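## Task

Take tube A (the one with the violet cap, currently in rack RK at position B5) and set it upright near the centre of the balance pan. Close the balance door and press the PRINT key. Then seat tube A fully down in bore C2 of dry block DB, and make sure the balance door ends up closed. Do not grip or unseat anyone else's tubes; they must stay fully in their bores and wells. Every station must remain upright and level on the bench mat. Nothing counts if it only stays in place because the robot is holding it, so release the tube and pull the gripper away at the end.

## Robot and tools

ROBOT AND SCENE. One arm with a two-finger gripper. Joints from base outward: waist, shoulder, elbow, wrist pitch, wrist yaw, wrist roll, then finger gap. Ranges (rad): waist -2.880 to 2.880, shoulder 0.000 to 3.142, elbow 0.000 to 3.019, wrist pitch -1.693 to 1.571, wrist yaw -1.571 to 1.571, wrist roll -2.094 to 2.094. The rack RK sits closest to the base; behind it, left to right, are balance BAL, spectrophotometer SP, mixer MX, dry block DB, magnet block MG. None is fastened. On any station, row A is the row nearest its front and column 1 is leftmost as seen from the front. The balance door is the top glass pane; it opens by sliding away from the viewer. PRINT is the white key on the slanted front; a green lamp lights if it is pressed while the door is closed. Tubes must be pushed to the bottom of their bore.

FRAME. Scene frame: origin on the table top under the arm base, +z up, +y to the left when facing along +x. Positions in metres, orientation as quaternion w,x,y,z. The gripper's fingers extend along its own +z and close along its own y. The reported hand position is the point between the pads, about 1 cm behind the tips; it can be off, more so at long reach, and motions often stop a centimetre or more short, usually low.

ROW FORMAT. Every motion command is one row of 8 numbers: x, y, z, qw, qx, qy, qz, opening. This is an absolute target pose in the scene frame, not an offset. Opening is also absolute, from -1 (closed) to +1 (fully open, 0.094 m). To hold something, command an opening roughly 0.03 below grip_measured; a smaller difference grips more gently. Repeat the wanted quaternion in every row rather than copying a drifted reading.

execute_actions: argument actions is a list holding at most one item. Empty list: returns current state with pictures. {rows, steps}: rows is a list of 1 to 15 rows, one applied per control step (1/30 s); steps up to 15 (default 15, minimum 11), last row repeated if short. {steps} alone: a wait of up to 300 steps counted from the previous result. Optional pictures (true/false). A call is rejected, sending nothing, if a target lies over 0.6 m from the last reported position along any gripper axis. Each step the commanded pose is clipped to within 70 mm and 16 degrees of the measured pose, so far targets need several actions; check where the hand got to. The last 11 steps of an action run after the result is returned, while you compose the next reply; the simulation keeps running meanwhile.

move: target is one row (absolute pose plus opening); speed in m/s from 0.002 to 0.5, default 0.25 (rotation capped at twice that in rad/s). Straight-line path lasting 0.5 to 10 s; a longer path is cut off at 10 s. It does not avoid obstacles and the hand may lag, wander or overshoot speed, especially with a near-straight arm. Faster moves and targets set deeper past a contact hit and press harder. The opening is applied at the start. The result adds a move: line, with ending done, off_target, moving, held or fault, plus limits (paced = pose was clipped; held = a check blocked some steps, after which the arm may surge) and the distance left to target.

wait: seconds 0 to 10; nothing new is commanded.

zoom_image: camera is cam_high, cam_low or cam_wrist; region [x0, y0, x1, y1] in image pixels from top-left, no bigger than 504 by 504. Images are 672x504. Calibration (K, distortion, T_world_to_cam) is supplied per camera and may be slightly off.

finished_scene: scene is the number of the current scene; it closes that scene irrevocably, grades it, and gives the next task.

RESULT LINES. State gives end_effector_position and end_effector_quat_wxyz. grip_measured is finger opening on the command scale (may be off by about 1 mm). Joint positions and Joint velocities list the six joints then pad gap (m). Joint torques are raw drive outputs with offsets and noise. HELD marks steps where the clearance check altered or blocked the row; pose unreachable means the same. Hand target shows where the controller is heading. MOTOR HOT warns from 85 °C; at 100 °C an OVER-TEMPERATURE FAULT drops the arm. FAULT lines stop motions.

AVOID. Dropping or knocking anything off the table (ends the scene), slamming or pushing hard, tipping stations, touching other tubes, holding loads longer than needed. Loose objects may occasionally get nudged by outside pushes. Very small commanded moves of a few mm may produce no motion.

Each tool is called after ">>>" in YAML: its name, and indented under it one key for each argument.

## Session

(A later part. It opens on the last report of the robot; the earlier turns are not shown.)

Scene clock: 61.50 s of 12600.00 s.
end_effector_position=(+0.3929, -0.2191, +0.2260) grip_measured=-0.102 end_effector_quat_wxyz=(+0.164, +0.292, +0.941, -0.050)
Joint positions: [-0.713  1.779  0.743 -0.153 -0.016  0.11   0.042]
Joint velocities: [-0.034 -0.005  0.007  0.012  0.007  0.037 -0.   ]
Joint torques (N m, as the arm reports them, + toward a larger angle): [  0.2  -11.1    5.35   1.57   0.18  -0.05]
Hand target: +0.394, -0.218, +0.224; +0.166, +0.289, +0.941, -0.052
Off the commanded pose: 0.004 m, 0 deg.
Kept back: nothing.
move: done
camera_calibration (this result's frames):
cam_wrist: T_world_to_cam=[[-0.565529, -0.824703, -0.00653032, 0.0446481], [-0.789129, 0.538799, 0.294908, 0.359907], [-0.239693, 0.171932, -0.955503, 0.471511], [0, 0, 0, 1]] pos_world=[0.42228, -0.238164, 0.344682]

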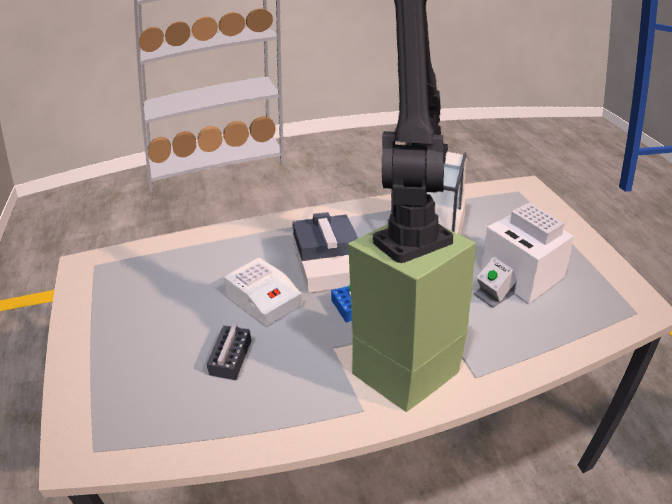

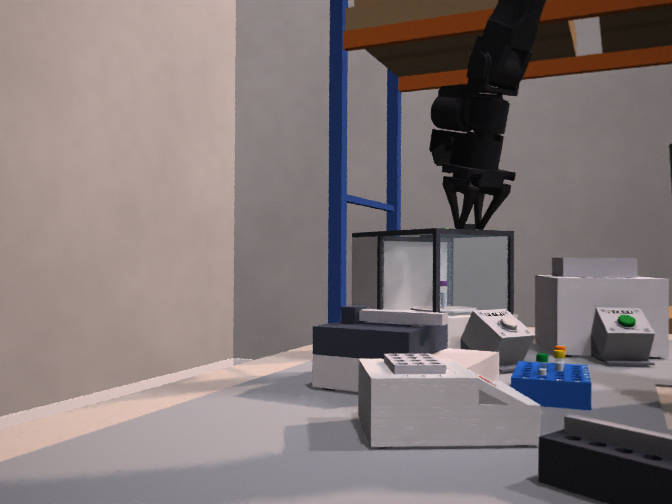

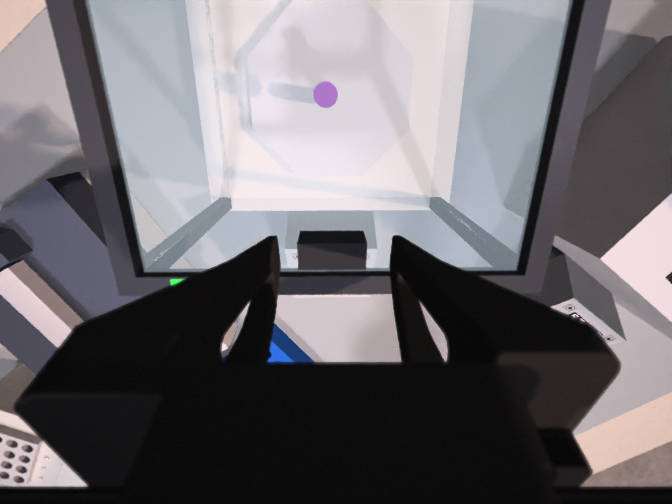

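>>> execute_actions:
  actions:
    - {"rows":[[0.394,-0.218,0.223,0.166,0.289,0.941,-0.052,-0.3],[0.394,-0.218,0.223,0.166,0.289,0.941,-0.052,-0.4],[0.394,-0.218,0.223,0.166,0.289,0.941,-0.052,-0.44],[0.394,-0.218,0.223,0.166,0.289,0.941,-0.052,-0.47],[0.394,-0.218,0.223,0.166,0.289,0.941,-0.052,-0.5],[0.394,-0.218,0.223,0.166,0.289,0.941,-0.052,-0.525]],"steps":11}

>>> move:
  target: [0.512,-0.300,0.238,0.18,0.289,0.939,-0.056,-0.525]
  speed: 0.065

>>> execute_actions:
  actions:
    - {"rows":[[0.507,-0.299,0.236,0.18,0.289,0.939,-0.056,-0.1]],"steps":11}

>>> move:
  target: [0.497,-0.291,0.272,0.166,0.289,0.941,-0.052,-0.1]
  speed: 0.12

>>> move:
  target: [0.456,-0.250,0.255,0.17,0.293,0.94,-0.039,-0.45]
  speed: 0.12

>>> move:
  target: [0.453,-0.254,0.16,0.172,0.293,0.94,-0.039,-0.45]
  speed: 0.1

Scene clock: 62.73 s of 12600.00 s.
end_effector_position=(+0.3929, -0.2191, +0.2260) grip_measured=-0.102 end_effector_quat_wxyz=(+0.164, +0.292, +0.941, -0.050)
Joint positions: [-0.713  1.779  0.743 -0.153 -0.016  0.11   0.042]
Joint velocities: [-0.005 -0.024  0.007 -0.027 -0.007 -0.007  0.   ]
Joint torques (N m, as the arm reports them, + toward a larger angle): [  0.35 -11.3    5.31   1.63   0.18  -0.05]
Kept back: the last 11 steps of this action.
Steps of this call (steps 1 to 37: nothing new was sent). Readings (end_effector_position):
1: (+0.3929, -0.2191, +0.2260)
2: (+0.3929, -0.2191, +0.2260)
4: (+0.3929, -0.2191, +0.2260)
8: (+0.3929, -0.2191, +0.2260)
37: the state above

Scene clock: 65.70 s of 12600.00 s.
end_effector_position=(+0.4919, -0.2888, +0.2255) grip_measured=-0.501 end_effector_quat_wxyz=(+0.163, +0.292, +0.941, -0.053)
Joint positions: [-0.737  1.975  1.113 -0.328 -0.02   0.086  0.023]
Joint velocities: [-0.005 -0.005  0.012  0.017  0.022 -0.022  0.001]
Joint torques (N m, as the arm reports them, + toward a larger angle): [ -0.98 -14.79  11.09   1.02  -0.08  -0.09]
Hand target: +0.511, -0.302, +0.236; +0.180, +0.289, +0.939, -0.056
Off your previous action's commanded pose: 0.003 m, 0 deg at its last step (step 11 of this call).
Off the commanded pose: 0.026 m, 2 deg.
Kept back: nothing.
move: off_target
camera_calibration (this result's frames):
cam_wrist: T_world_to_cam=[[-0.565851, -0.824507, -0.00039528, 0.041921], [-0.787954, 0.540623, 0.294711, 0.475748], [-0.242778, 0.167074, -0.955586, 0.506925], [0, 0, 0, 1]] pos_world=[0.521659, -0.30733, 0.344219]

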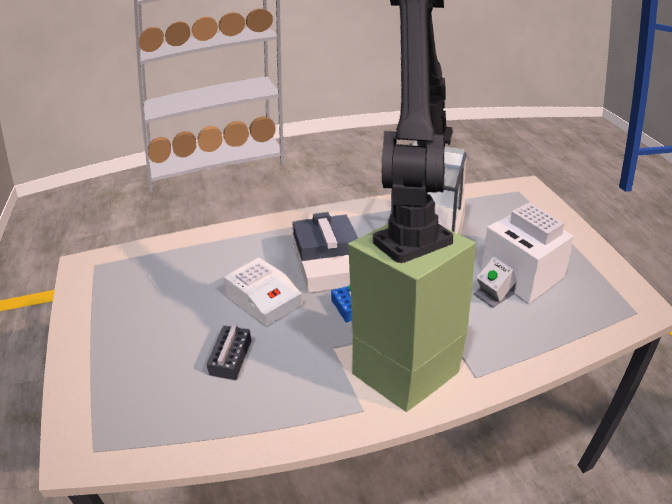

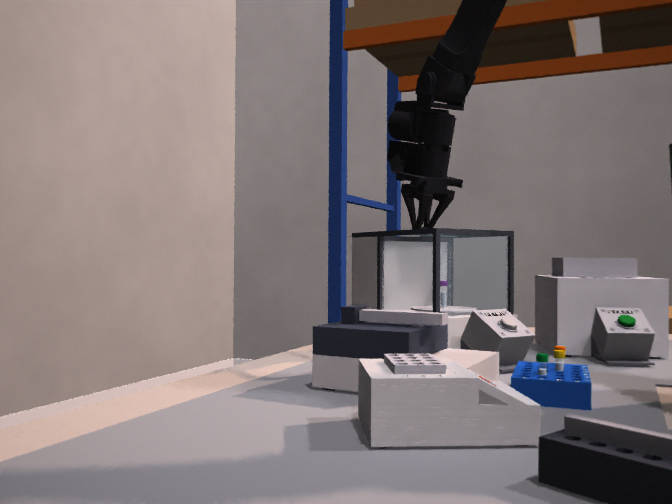

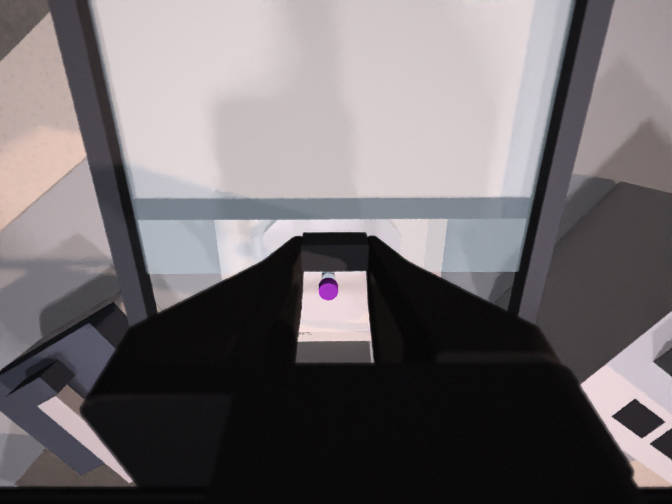

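Scene clock: 65.73 s of 12600.00 s.
end_effector_position=(+0.4919, -0.2888, +0.2255) grip_measured=-0.501 end_effector_quat_wxyz=(+0.163, +0.292, +0.941, -0.053)
Joint positions: [-0.737  1.975  1.113 -0.328 -0.02   0.086  0.023]
Joint velocities: [-0.015  0.005 -0.012  0.002  0.037  0.095  0.001]
Joint torques (N m, as the arm reports them, + toward a larger angle): [ -1.25 -14.62  11.05   1.    -0.07  -0.12]
Kept back: the last 11 steps of this action.
Steps of this call (step 1: nothing new was sent). Readings (end_effector_position):
1: the state above

Scene clock: 66.93 s of 12600.00 s.
end_effector_position=(+0.4864, -0.2831, +0.2582) grip_measured=-0.102 end_effector_quat_wxyz=(+0.152, +0.293, +0.943, -0.049)
Joint positions: [-0.737  1.9    1.113 -0.426 -0.022  0.086  0.042]
Joint velocities: [-0.015 -0.005 -0.002 -0.007  0.022 -0.022 -0.   ]
Joint torques (N m, as the arm reports them, + toward a larger angle): [ -0.92 -16.06   9.81   0.72  -0.08  -0.11]
Hand target: +0.498, -0.291, +0.272; +0.166, +0.289, +0.941, -0.052
Off your previous action's commanded pose: 0.021 m, 2 deg at its last step (step 11 of this call).
Off the commanded pose: 0.019 m, 2 deg.
Kept back: nothing.
move: off_target
camera_calibration (this result's frames):
cam_wrist: T_world_to_cam=[[-0.566133, -0.824313, -0.00122756, 0.0439363], [-0.782121, 0.536684, 0.316635, 0.449029], [-0.260347, 0.180217, -0.948547, 0.546305], [0, 0, 0, 1]] pos_world=[0.518298, -0.303223, 0.376071]

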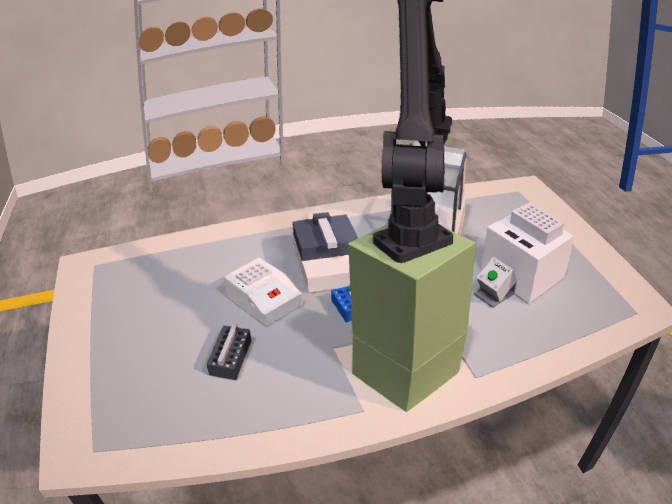

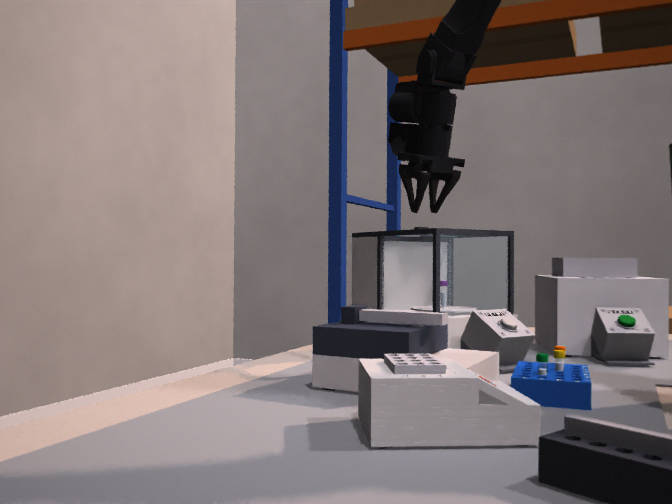

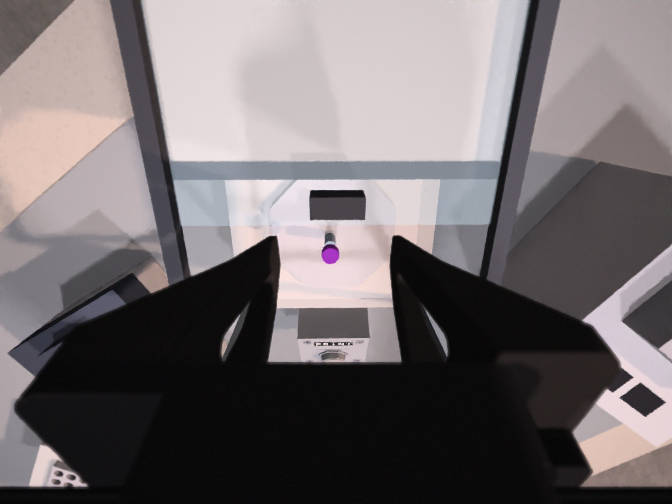

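Scene clock: 67.80 s of 12600.00 s.
end_effector_position=(+0.4475, -0.2507, +0.2466) grip_measured=-0.448 end_effector_quat_wxyz=(+0.155, +0.294, +0.942, -0.039)
Joint positions: [-0.725  1.835  0.952 -0.329 -0.038  0.103  0.026]
Joint velocities: [-0.024  0.005 -0.022 -0.002 -0.022 -0.051 -0.001]
Joint torques (N m, as the arm reports them, + toward a larger angle): [  0.49 -15.2    6.81   1.53  -0.06   0.1 ]
Hand target: +0.456, -0.249, +0.256; +0.170, +0.293, +0.940, -0.039
Off the commanded pose: 0.012 m, 2 deg.
Kept back: nothing.
move: off_target
camera_calibration (this result's frames):
cam_wrist: T_world_to_cam=[[-0.565307, -0.82459, -0.0218902, 0.0532518], [-0.785909, 0.530349, 0.317926, 0.404659], [-0.250549, 0.19693, -0.947863, 0.518951], [0, 0, 0, 1]] pos_world=[0.478152, -0.272897, 0.364408]

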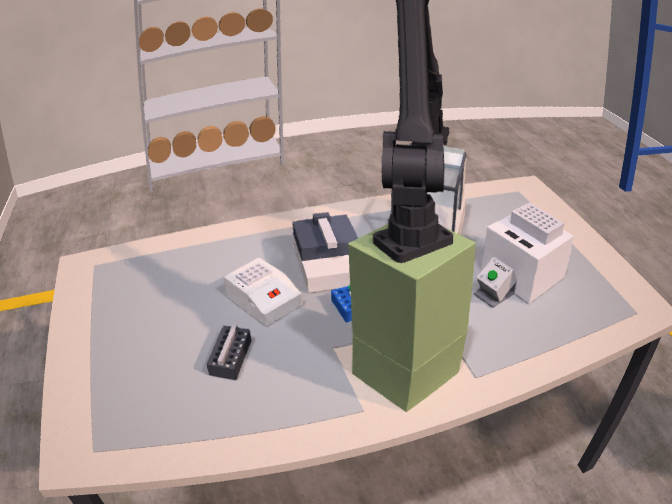

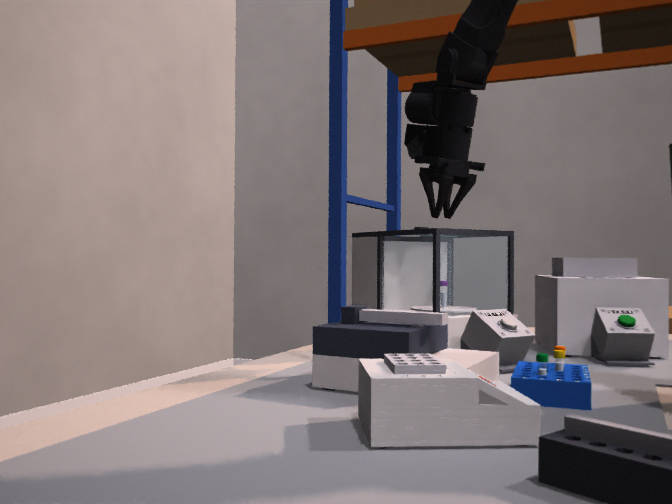

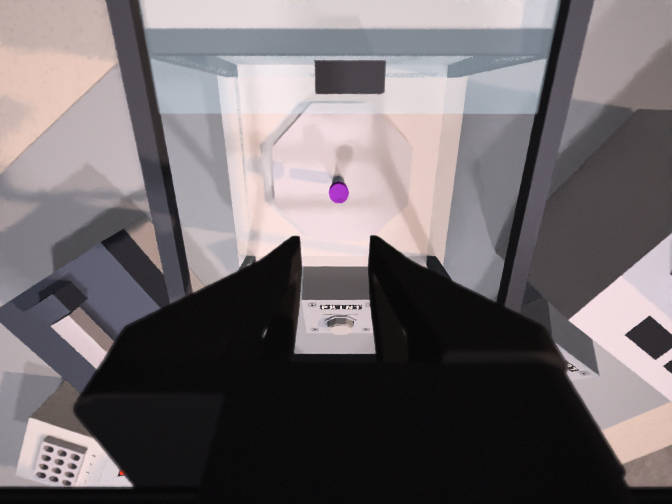

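Scene clock: 69.07 s of 12600.00 s.
end_effector_position=(+0.4449, -0.2542, +0.1597) grip_measured=-0.448 end_effector_quat_wxyz=(+0.164, +0.293, +0.941, -0.041)
Joint positions: [-0.725  2.047  0.942 -0.088 -0.039  0.103  0.026]
Joint velocities: [-0.005 -0.005 -0.007  0.012  0.007 -0.037  0.   ]
Joint torques (N m, as the arm reports them, + toward a larger angle): [  0.   -14.74   5.25   1.69  -0.06   0.07]
Hand target: +0.451, -0.253, +0.161; +0.172, +0.293, +0.940, -0.039
Off the commanded pose: 0.008 m, 1 deg.
Kept back: nothing.
move: done
camera_calibration (this result's frames):
cam_wrist: T_world_to_cam=[[-0.563816, -0.825536, -0.0245391, 0.0465522], [-0.791798, 0.531847, 0.300323, 0.437978], [-0.234876, 0.188757, -0.953522, 0.428531], [0, 0, 0, 1]] pos_world=[0.473689, -0.275395, 0.278221]

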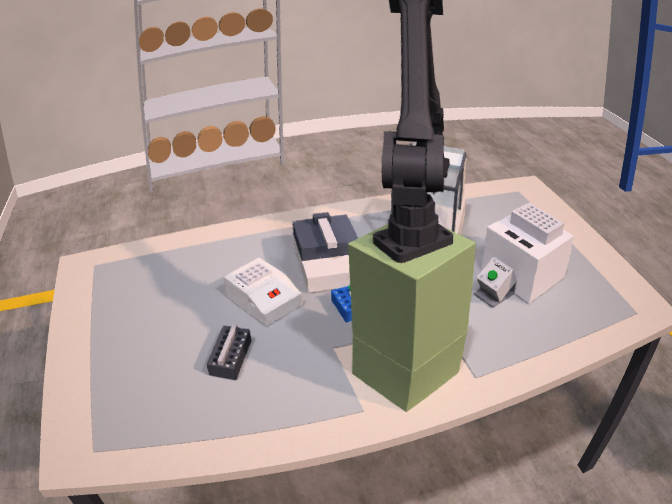

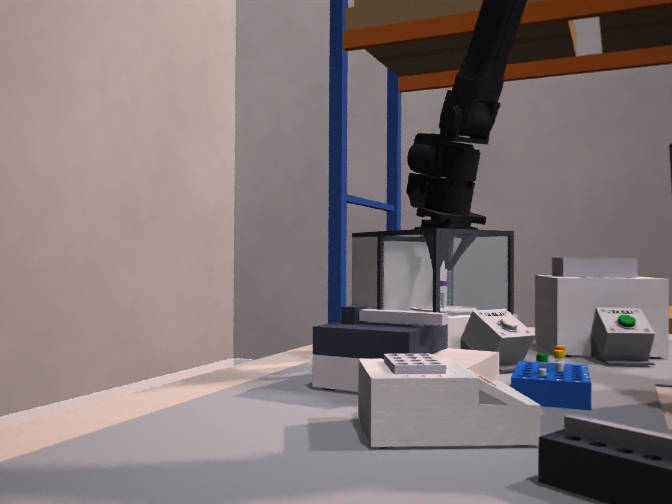

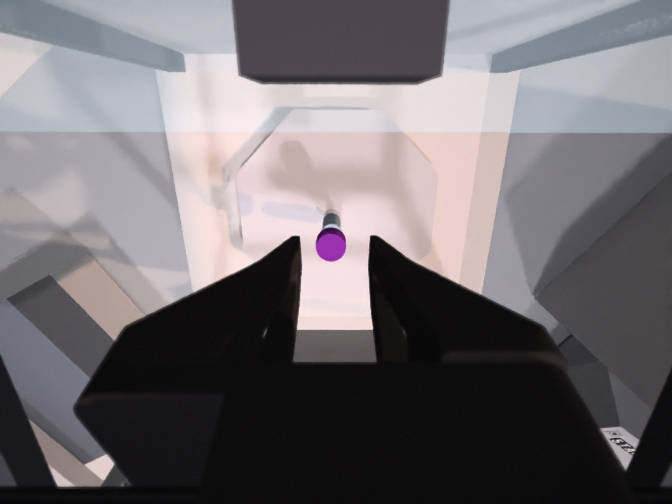

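>>> move:
  target: [0.447,-0.247,0.130,0.170,0.293,0.94,-0.039,-0.45]
  speed: 0.04

Scene clock: 70.40 s of 12600.00 s.
end_effector_position=(+0.4439, -0.2506, +0.1335) grip_measured=-0.448 end_effector_quat_wxyz=(+0.167, +0.293, +0.940, -0.040)
Joint positions: [-0.717  2.113  0.942 -0.015 -0.039  0.112  0.026]
Joint velocities: [ 0.005 -0.015 -0.007  0.002  0.007 -0.007 -0.   ]
Joint torques (N m, as the arm reports them, + toward a larger angle): [  0.41 -14.16   4.19   1.77   0.08   0.05]
Hand target: +0.446, -0.247, +0.130; +0.170, +0.293, +0.940, -0.039
Off the commanded pose: 0.006 m, 0 deg.
Kept back: nothing.
move: done
camera_calibration (this result's frames):
cam_wrist: T_world_to_cam=[[-0.563843, -0.825395, -0.0283698, 0.0488203], [-0.793918, 0.532236, 0.293972, 0.445008], [-0.227543, 0.188277, -0.955393, 0.399454], [0, 0, 0, 1]] pos_world=[0.47172, -0.271762, 0.252201]

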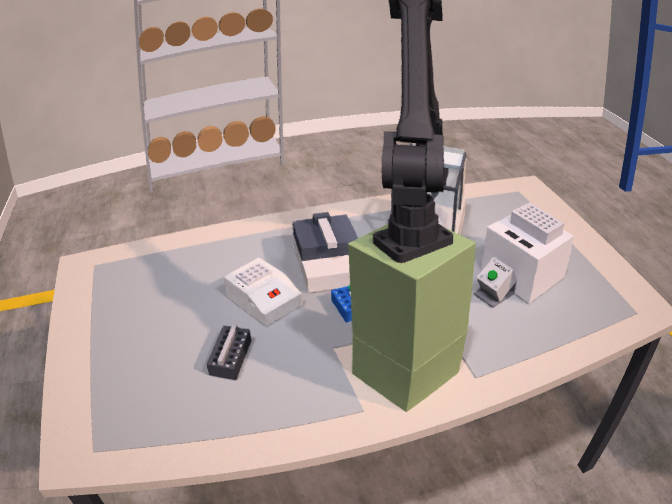

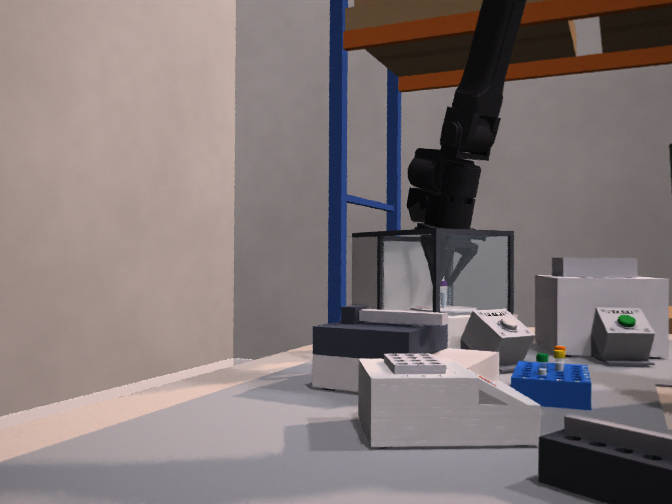

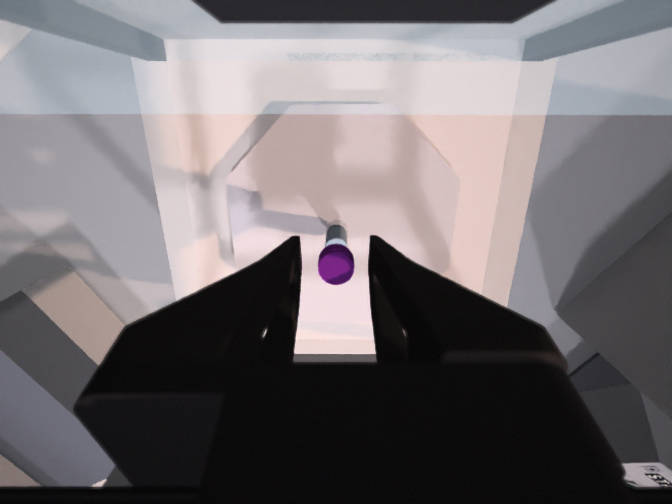

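>>> execute_actions:
  actions:
    - {"rows":[[0.446,-0.247,0.130,0.170,0.293,0.94,-0.039,-0.55],[0.446,-0.247,0.130,0.170,0.293,0.94,-0.039,-0.65],[0.446,-0.247,0.130,0.170,0.293,0.94,-0.039,-0.69],[0.446,-0.247,0.130,0.170,0.293,0.94,-0.039,-0.72],[0.446,-0.247,0.130,0.170,0.293,0.94,-0.039,-0.745],[0.446,-0.247,0.130,0.170,0.293,0.94,-0.039,-0.775]],"steps":11}

>>> move:
  target: [0.445,-0.252,0.31,0.17,0.293,0.94,-0.039,-0.775]
  speed: 0.13

>>> move:
  target: [0.47,0.0,0.31,0.18,0,0.984,0,-0.775]
  speed: 0.3

>>> move:
  target: [0.35,0.25,0.2,0.166,-0.296,0.939,0.052,-0.775]
  speed: 0.3

Scene clock: 71.43 s of 12600.00 s.
end_effector_position=(+0.4439, -0.2506, +0.1335) grip_measured=-0.448 end_effector_quat_wxyz=(+0.168, +0.293, +0.940, -0.040)
Joint positions: [-0.717  2.113  0.942 -0.015 -0.039  0.112  0.026]
Joint velocities: [ 0.015 -0.005 -0.002  0.012  0.051 -0.037 -0.001]
Joint torques (N m, as the arm reports them, + toward a larger angle): [  0.25 -14.12   4.21   1.67   0.11   0.06]
Kept back: the last 11 steps of this action.
Steps of this call (steps 1 to 31: nothing new was sent). Readings (end_effector_position):
1: (+0.4439, -0.2506, +0.1335)
2: (+0.4439, -0.2506, +0.1335)
4: (+0.4439, -0.2506, +0.1335)
8: (+0.4439, -0.2506, +0.1335)
31: the state above

Scene clock: 73.57 s of 12600.00 s.
end_effector_position=(+0.4333, -0.2408, +0.2914) grip_measured=-0.760 end_effector_quat_wxyz=(+0.151, +0.295, +0.943, -0.035)
Joint positions: [-0.729  1.706  0.927 -0.441 -0.046  0.101  0.011]
Joint velocities: [ 0.015 -0.015 -0.017 -0.012  0.051  0.037 -0.   ]
Joint torques (N m, as the arm reports them, + toward a larger angle): [ -1.47 -13.03  10.74   0.83  -0.07  -0.11]
Hand target: +0.448, -0.254, +0.308; +0.170, +0.293, +0.940, -0.039
Off your previous action's commanded pose: 0.006 m, 0 deg at its last step (step 11 of this call).
Off the commanded pose: 0.025 m, 2 deg.
Kept back: nothing.
move: off_target
camera_calibration (this result's frames):
cam_wrist: T_world_to_cam=[[-0.565913, -0.823974, -0.0284479, 0.0567572], [-0.784219, 0.527318, 0.32701, 0.369947], [-0.254447, 0.207369, -0.944593, 0.559134], [0, 0, 0, 1]] pos_world=[0.464509, -0.26426, 0.408792]

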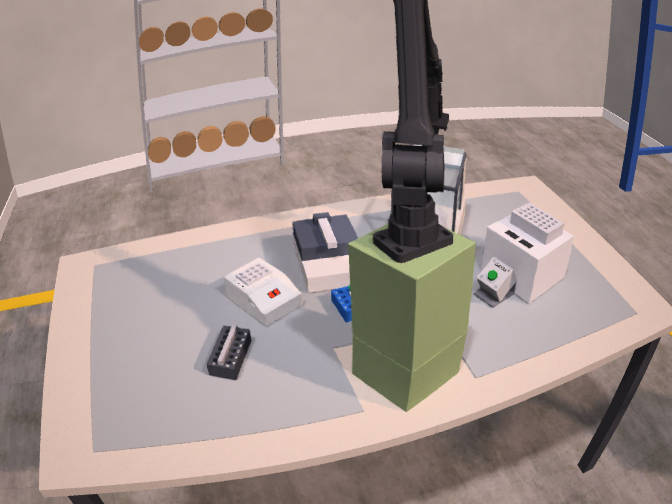

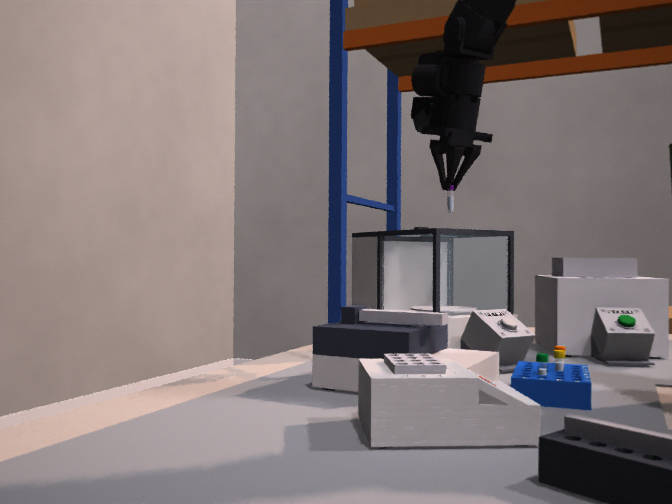

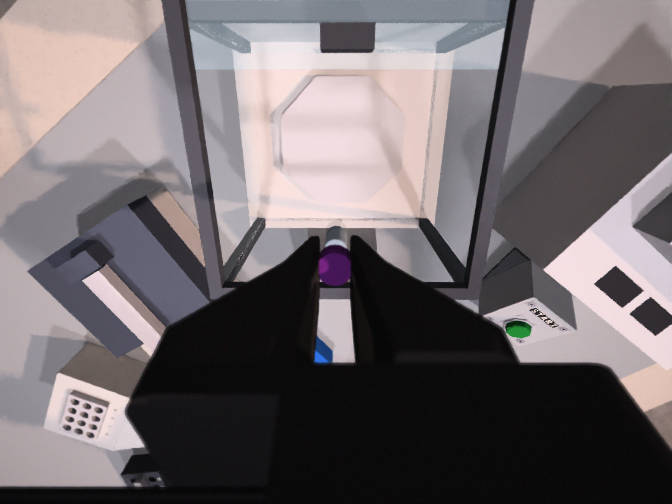

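Scene clock: 74.97 s of 12600.00 s.
end_effector_position=(+0.4630, -0.0011, +0.2992) grip_measured=-0.760 end_effector_quat_wxyz=(+0.161, +0.002, +0.987, -0.001)
Joint positions: [-0.219  1.592  0.82  -0.417 -0.025  0.002  0.011]
Joint velocities: [ 0.015 -0.005  0.012 -0.012  0.022 -0.022  0.002]
Joint torques (N m, as the arm reports them, + toward a larger angle): [ -0.8  -12.55   8.1    1.32   0.16  -0.1 ]
Hand target: +0.472, -0.004, +0.310; +0.177, -0.001, +0.984, -0.005
Off the commanded pose: 0.013 m, 2 deg.
Kept back: nothing.
move: off_target
camera_calibration (this result's frames):
cam_wrist: T_world_to_cam=[[-0.00339513, -0.99999, -0.00286189, 0.00297739], [-0.948907, 0.00231862, 0.315548, 0.343344], [-0.315539, 0.00378699, -0.948905, 0.553673], [0, 0, 0, 1]] pos_world=[0.500517, 0.0000845284, 0.41705]

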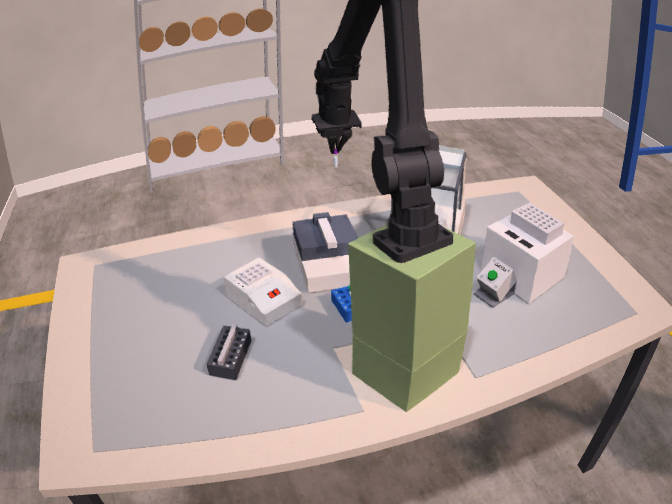

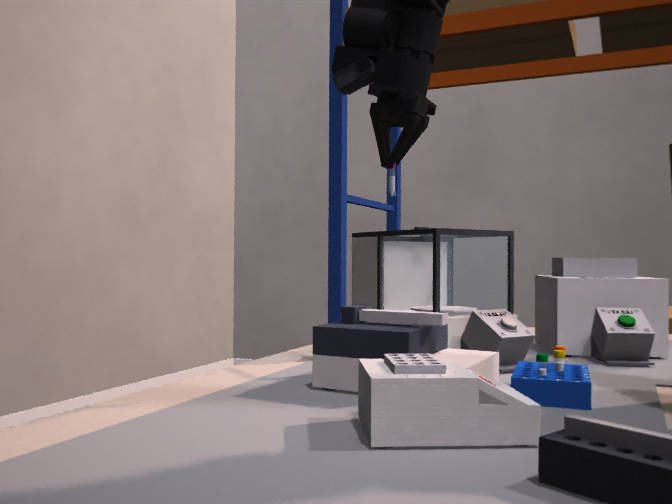

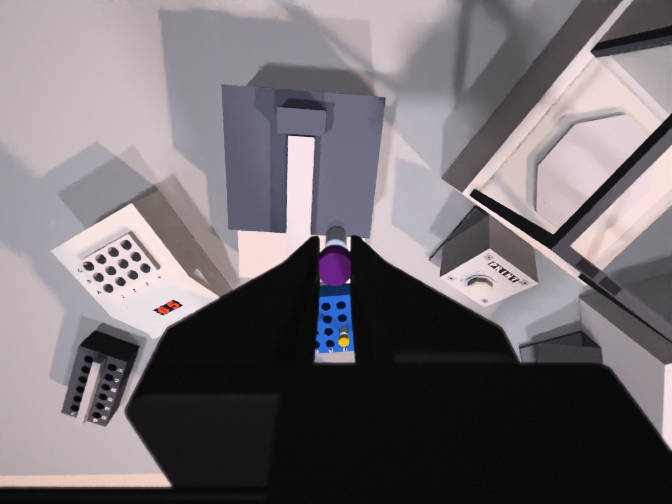

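Scene clock: 76.43 s of 12600.00 s.
end_effector_position=(+0.3383, +0.2401, +0.1970) grip_measured=-0.760 end_effector_quat_wxyz=(+0.148, -0.302, +0.941, +0.043)
Joint positions: [ 0.416  1.791  0.655 -0.061  0.021 -0.003  0.011]
Joint velocities: [-0.015 -0.005  0.002 -0.022 -0.007  0.037 -0.   ]
Joint torques (N m, as the arm reports them, + toward a larger angle): [  0.3  -10.68   5.94   1.56   0.16  -0.03]
Hand target: +0.351, +0.246, +0.202; +0.164, -0.298, +0.939, +0.046
Off the commanded pose: 0.016 m, 2 deg.
Kept back: nothing.
move: off_target
camera_calibration (this result's frames):
cam_wrist: T_world_to_cam=[[0.58167, -0.81342, 0.00292534, -0.000425235], [-0.769191, -0.548865, 0.32725, 0.325959], [-0.264586, -0.192602, -0.944933, 0.445603], [0, 0, 0, 1]] pos_world=[0.368873, 0.264386, 0.314396]

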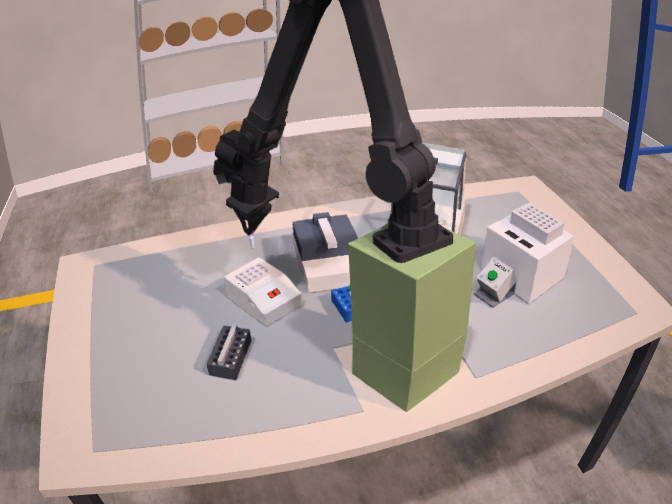

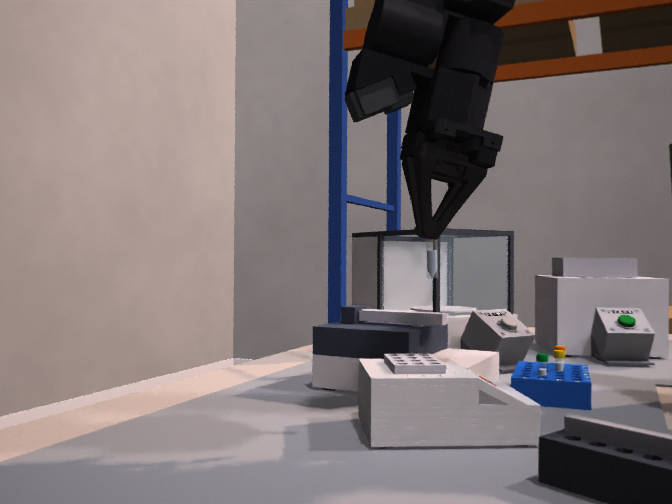

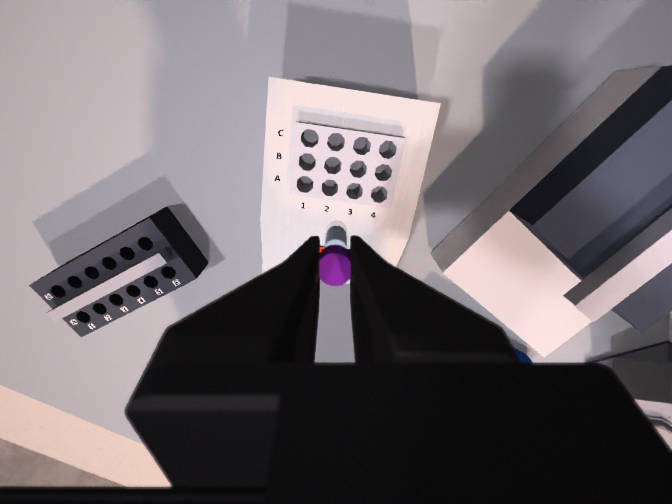

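>>> move:
  target: [0.388,0.277,0.155,0.176,-0.298,0.936,0.070,-0.775]
  speed: 0.1

Scene clock: 78.00 s of 12600.00 s.
end_effector_position=(+0.3732, +0.2705, +0.1515) grip_measured=-0.760 end_effector_quat_wxyz=(+0.163, -0.301, +0.937, +0.065)
Joint positions: [ 0.411  1.985  0.775  0.053 -0.013 -0.003  0.011]
Joint velocities: [-0.005  0.005  0.002  0.012 -0.037 -0.051  0.   ]
Joint torques (N m, as the arm reports them, + toward a larger angle): [ -0.32 -12.87   5.45   1.74  -0.1   -0.08]
Hand target: +0.388, +0.276, +0.155; +0.176, -0.298, +0.936, +0.070
Off the commanded pose: 0.017 m, 2 deg.
Kept back: nothing.
move: off_target
camera_calibration (this result's frames):
cam_wrist: T_world_to_cam=[[0.586774, -0.809227, -0.0291401, 0.00599859], [-0.770277, -0.568906, 0.288131, 0.396147], [-0.249741, -0.146622, -0.957148, 0.401599], [0, 0, 0, 1]] pos_world=[0.401919, 0.289108, 0.270422]

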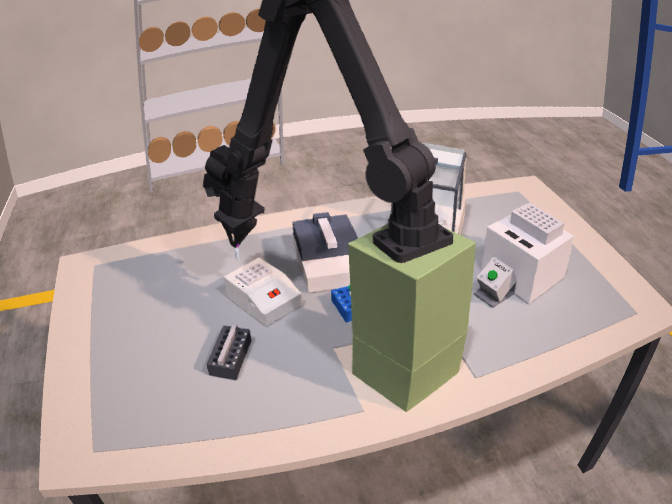

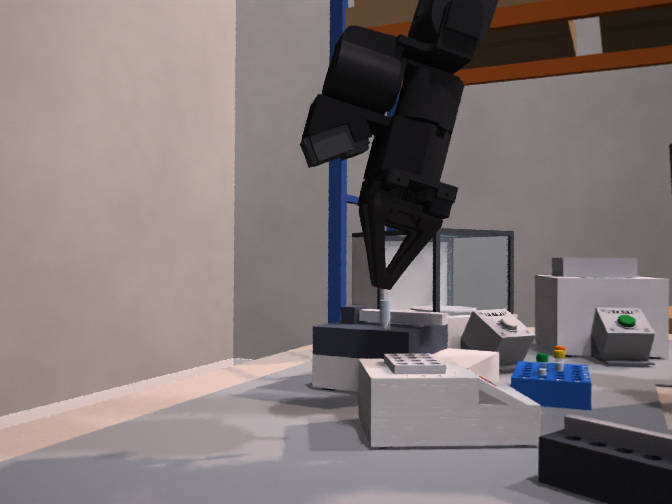

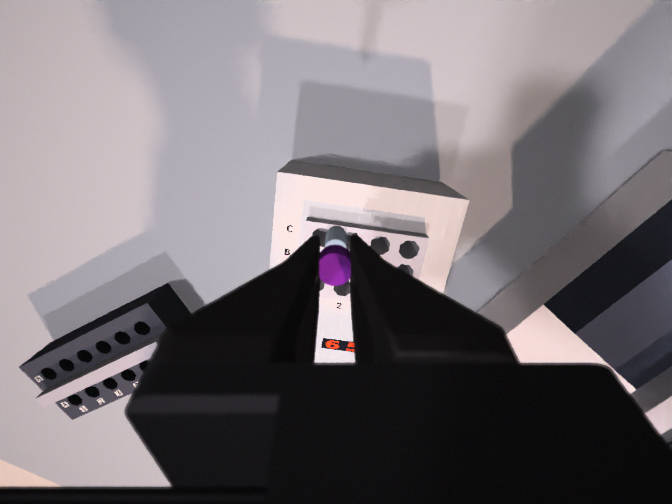

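>>> move:
  target: [0.370,0.254,0.132,0.164,-0.30,0.937,0.064,-0.775]
  speed: 0.04

>>> zoom_image:
  camera: "cam_wrist"
  region: [260,170,440,300]

>>> zoom_image:
  camera: "cam_low"
  region: [350,280,470,390]

Scene clock: 79.63 s of 12600.00 s.
end_effector_position=(+0.3684, +0.2575, +0.1354) grip_measured=-0.760 end_effector_quat_wxyz=(+0.163, -0.299, +0.938, +0.064)
Joint positions: [ 0.392  2.025  0.752  0.116 -0.018 -0.017  0.011]
Joint velocities: [-0.024  0.005 -0.012  0.007 -0.081 -0.066  0.   ]
Joint torques (N m, as the arm reports them, + toward a larger angle): [ -0.15 -12.11   2.8    1.61  -0.13  -0.16]
Hand target: +0.369, +0.254, +0.133; +0.164, -0.300, +0.937, +0.064
Off the commanded pose: 0.005 m, 0 deg.
Kept back: nothing.
move: done
camera_calibration (this result's frames):
cam_wrist: T_world_to_cam=[[0.582886, -0.812076, -0.0278535, -0.000264859], [-0.773165, -0.564848, 0.288379, 0.389703], [-0.249918, -0.146557, -0.957111, 0.383127], [0, 0, 0, 1]] pos_world=[0.397209, 0.276058, 0.254305]

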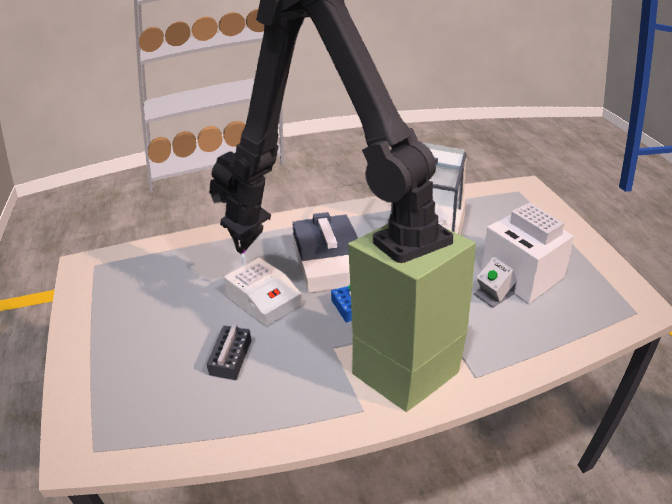

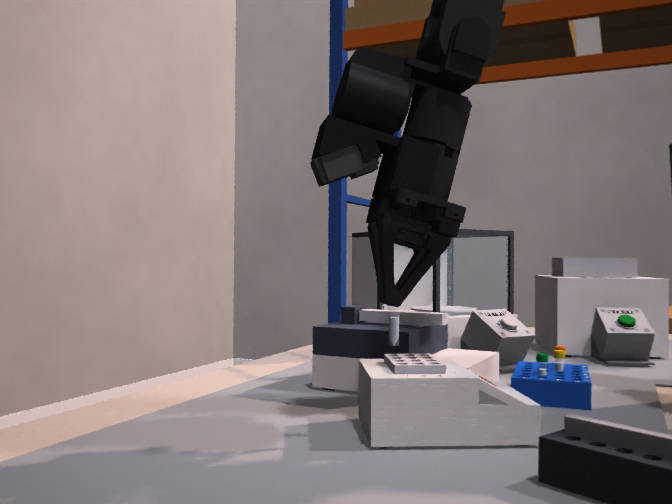

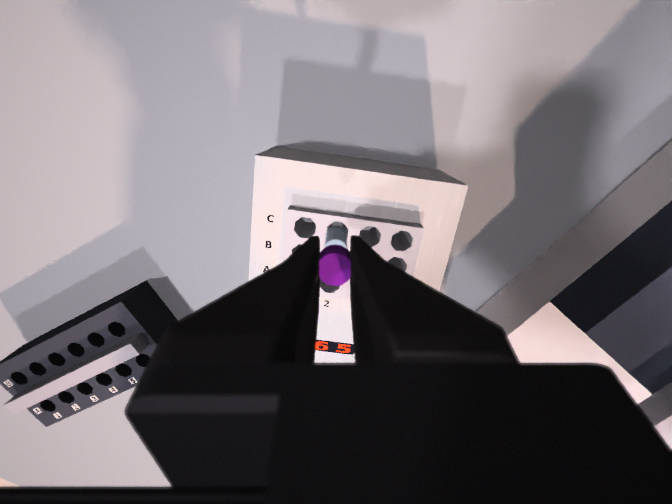

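Region (260, 170, 440, 300) of cam_wrist's 672x504 image, scaled by 2.800, with more detail than that image has.

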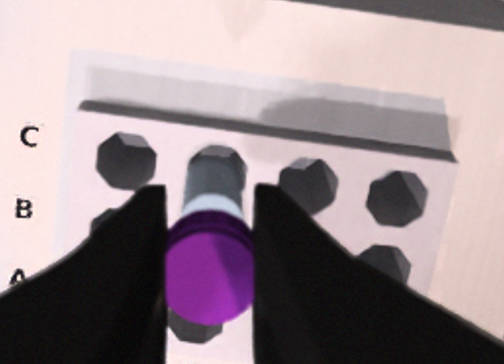

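Region (350, 280, 470, 390) of cam_low's 672x504 image, scaled by 4.200, with more detail than that image has; it fills the top 462 rows of this view, and the rest is white.

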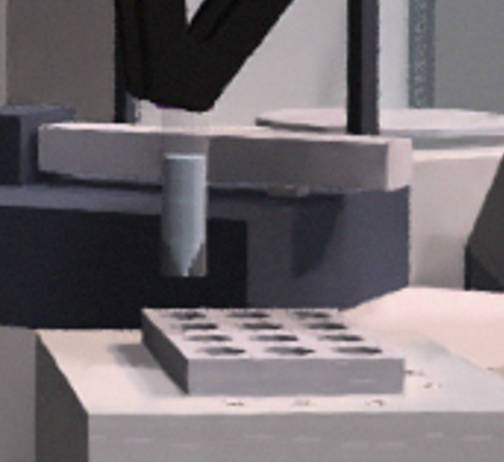

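>>> execute_actions:
  actions:
    - {"rows":[[0.3685,0.2535,0.132,0.164,-0.30,0.937,0.064,-0.775],[0.368,0.253,0.131,0.164,-0.30,0.937,0.064,-0.775],[0.3675,0.2526,0.130,0.164,-0.30,0.937,0.064,-0.775],[0.367,0.2522,0.129,0.164,-0.30,0.937,0.064,-0.775],[0.3665,0.2518,0.128,0.164,-0.30,0.937,0.064,-0.775],[0.366,0.2514,0.127,0.164,-0.30,0.937,0.064,-0.775],[0.3655,0.251,0.126,0.164,-0.30,0.937,0.064,-0.775],[0.365,0.2506,0.125,0.164,-0.30,0.937,0.064,-0.775],[0.365,0.2505,0.124,0.164,-0.30,0.937,0.064,-0.775]],"steps":13}

>>> execute_actions:
  actions:
    - {"steps":16}
  pictures: true

>>> zoom_image:
  camera: "cam_wrist"
  region: [260,170,440,300]

>>> zoom_image:
  camera: "cam_low"
  region: [350,280,470,390]

Scene clock: 80.53 s of 12600.00 s.
end_effector_position=(+0.3686, +0.2576, +0.1354) grip_measured=-0.760 end_effector_quat_wxyz=(+0.164, -0.300, +0.938, +0.064)
Joint positions: [ 0.392  2.025  0.751  0.119 -0.018 -0.018  0.011]
Joint velocities: [ 0.015 -0.015 -0.002  0.056  0.051 -0.051  0.   ]
Joint torques (N m, as the arm reports them, + toward a larger angle): [  0.07 -11.68   2.67   1.72  -0.1   -0.14]
Steps of this call (steps 1 to 25: nothing new was sent; steps 26 to 27: the first 2 steps of this action). Readings (end_effector_position):
26: (+0.3686, +0.2576, +0.1355)
27: the state above

Scene clock: 81.07 s of 12600.00 s.
end_effector_position=(+0.3633, +0.2541, +0.1267) grip_measured=-0.760 end_effector_quat_wxyz=(+0.162, -0.300, +0.938, +0.064)
Joint positions: [ 0.392  2.048  0.741  0.149 -0.018 -0.019  0.011]
Joint velocities: [-0.015 -0.005 -0.012 -0.002  0.007 -0.095  0.001]
Joint torques (N m, as the arm reports them, + toward a larger angle): [ -0.34 -12.14   2.61   1.66  -0.1   -0.15]
Hand target: +0.365, +0.250, +0.124; +0.164, -0.300, +0.938, +0.064
Off the commanded pose: 0.005 m, 0 deg.
Kept back: nothing.
Steps of this call (steps 1 to 11: the last 11 steps of your previous action; steps 12 to 16: nothing new was sent). Readings (end_effector_position):
1: (+0.3690, +0.2579, +0.1356)
2: (+0.3690, +0.2578, +0.1355)
4: (+0.3688, +0.2577, +0.1348)
8: (+0.3661, +0.2560, +0.1305)
16: the state above
camera_calibration (this result's frames):
cam_wrist: T_world_to_cam=[[0.584038, -0.811265, -0.0273661, -0.000949297], [-0.772077, -0.565602, 0.289812, 0.385901], [-0.250593, -0.148133, -0.956692, 0.37356], [0, 0, 0, 1]] pos_world=[0.392111, 0.272833, 0.245517]

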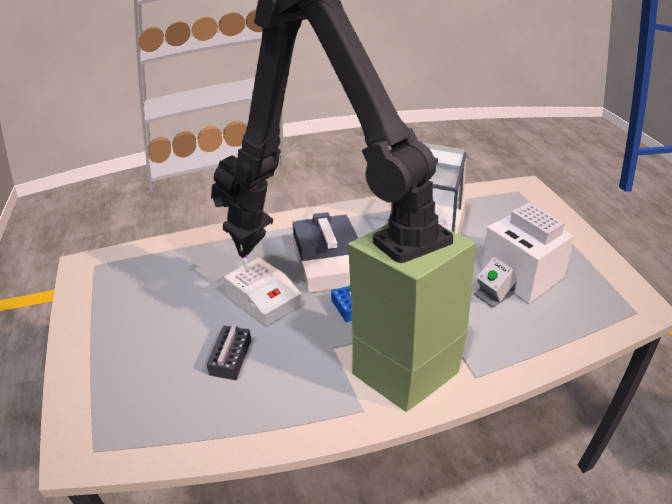

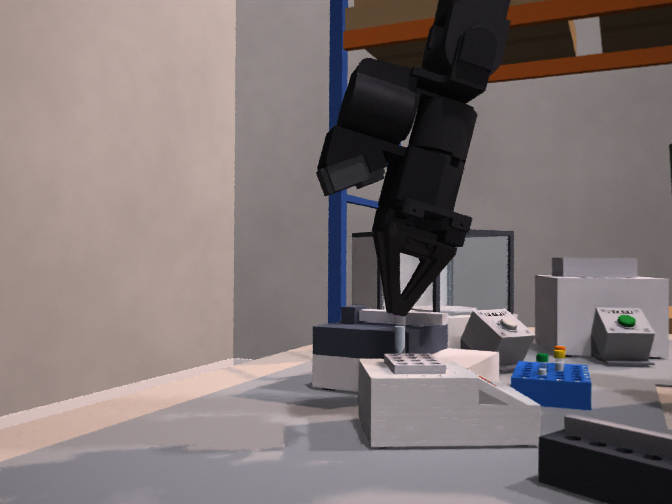

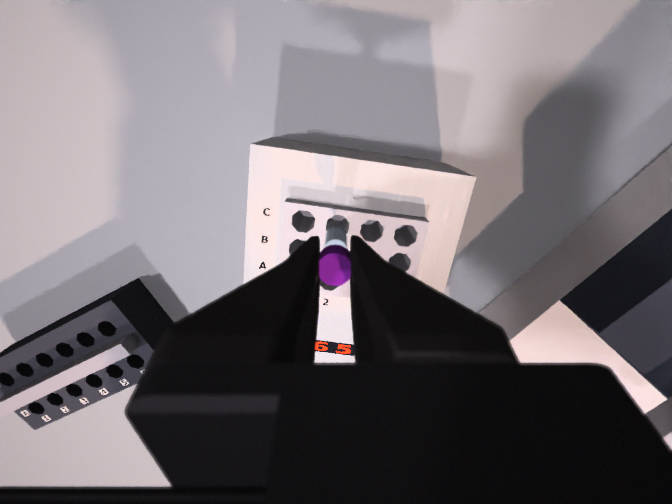

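Region (260, 170, 440, 300) of cam_wrist's 672x504 image, scaled by 2.800, with more detail than that image has.

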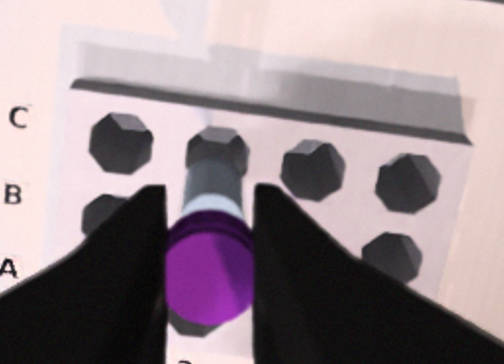

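Region (350, 280, 470, 390) of cam_low's 672x504 image, scaled by 4.200, with more detail than that image has; it fills the top 462 rows of this view, and the rest is white.

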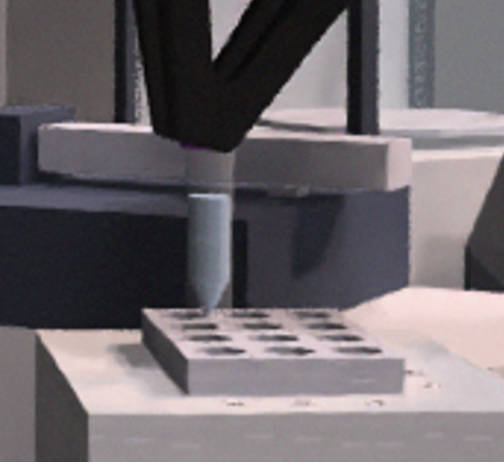

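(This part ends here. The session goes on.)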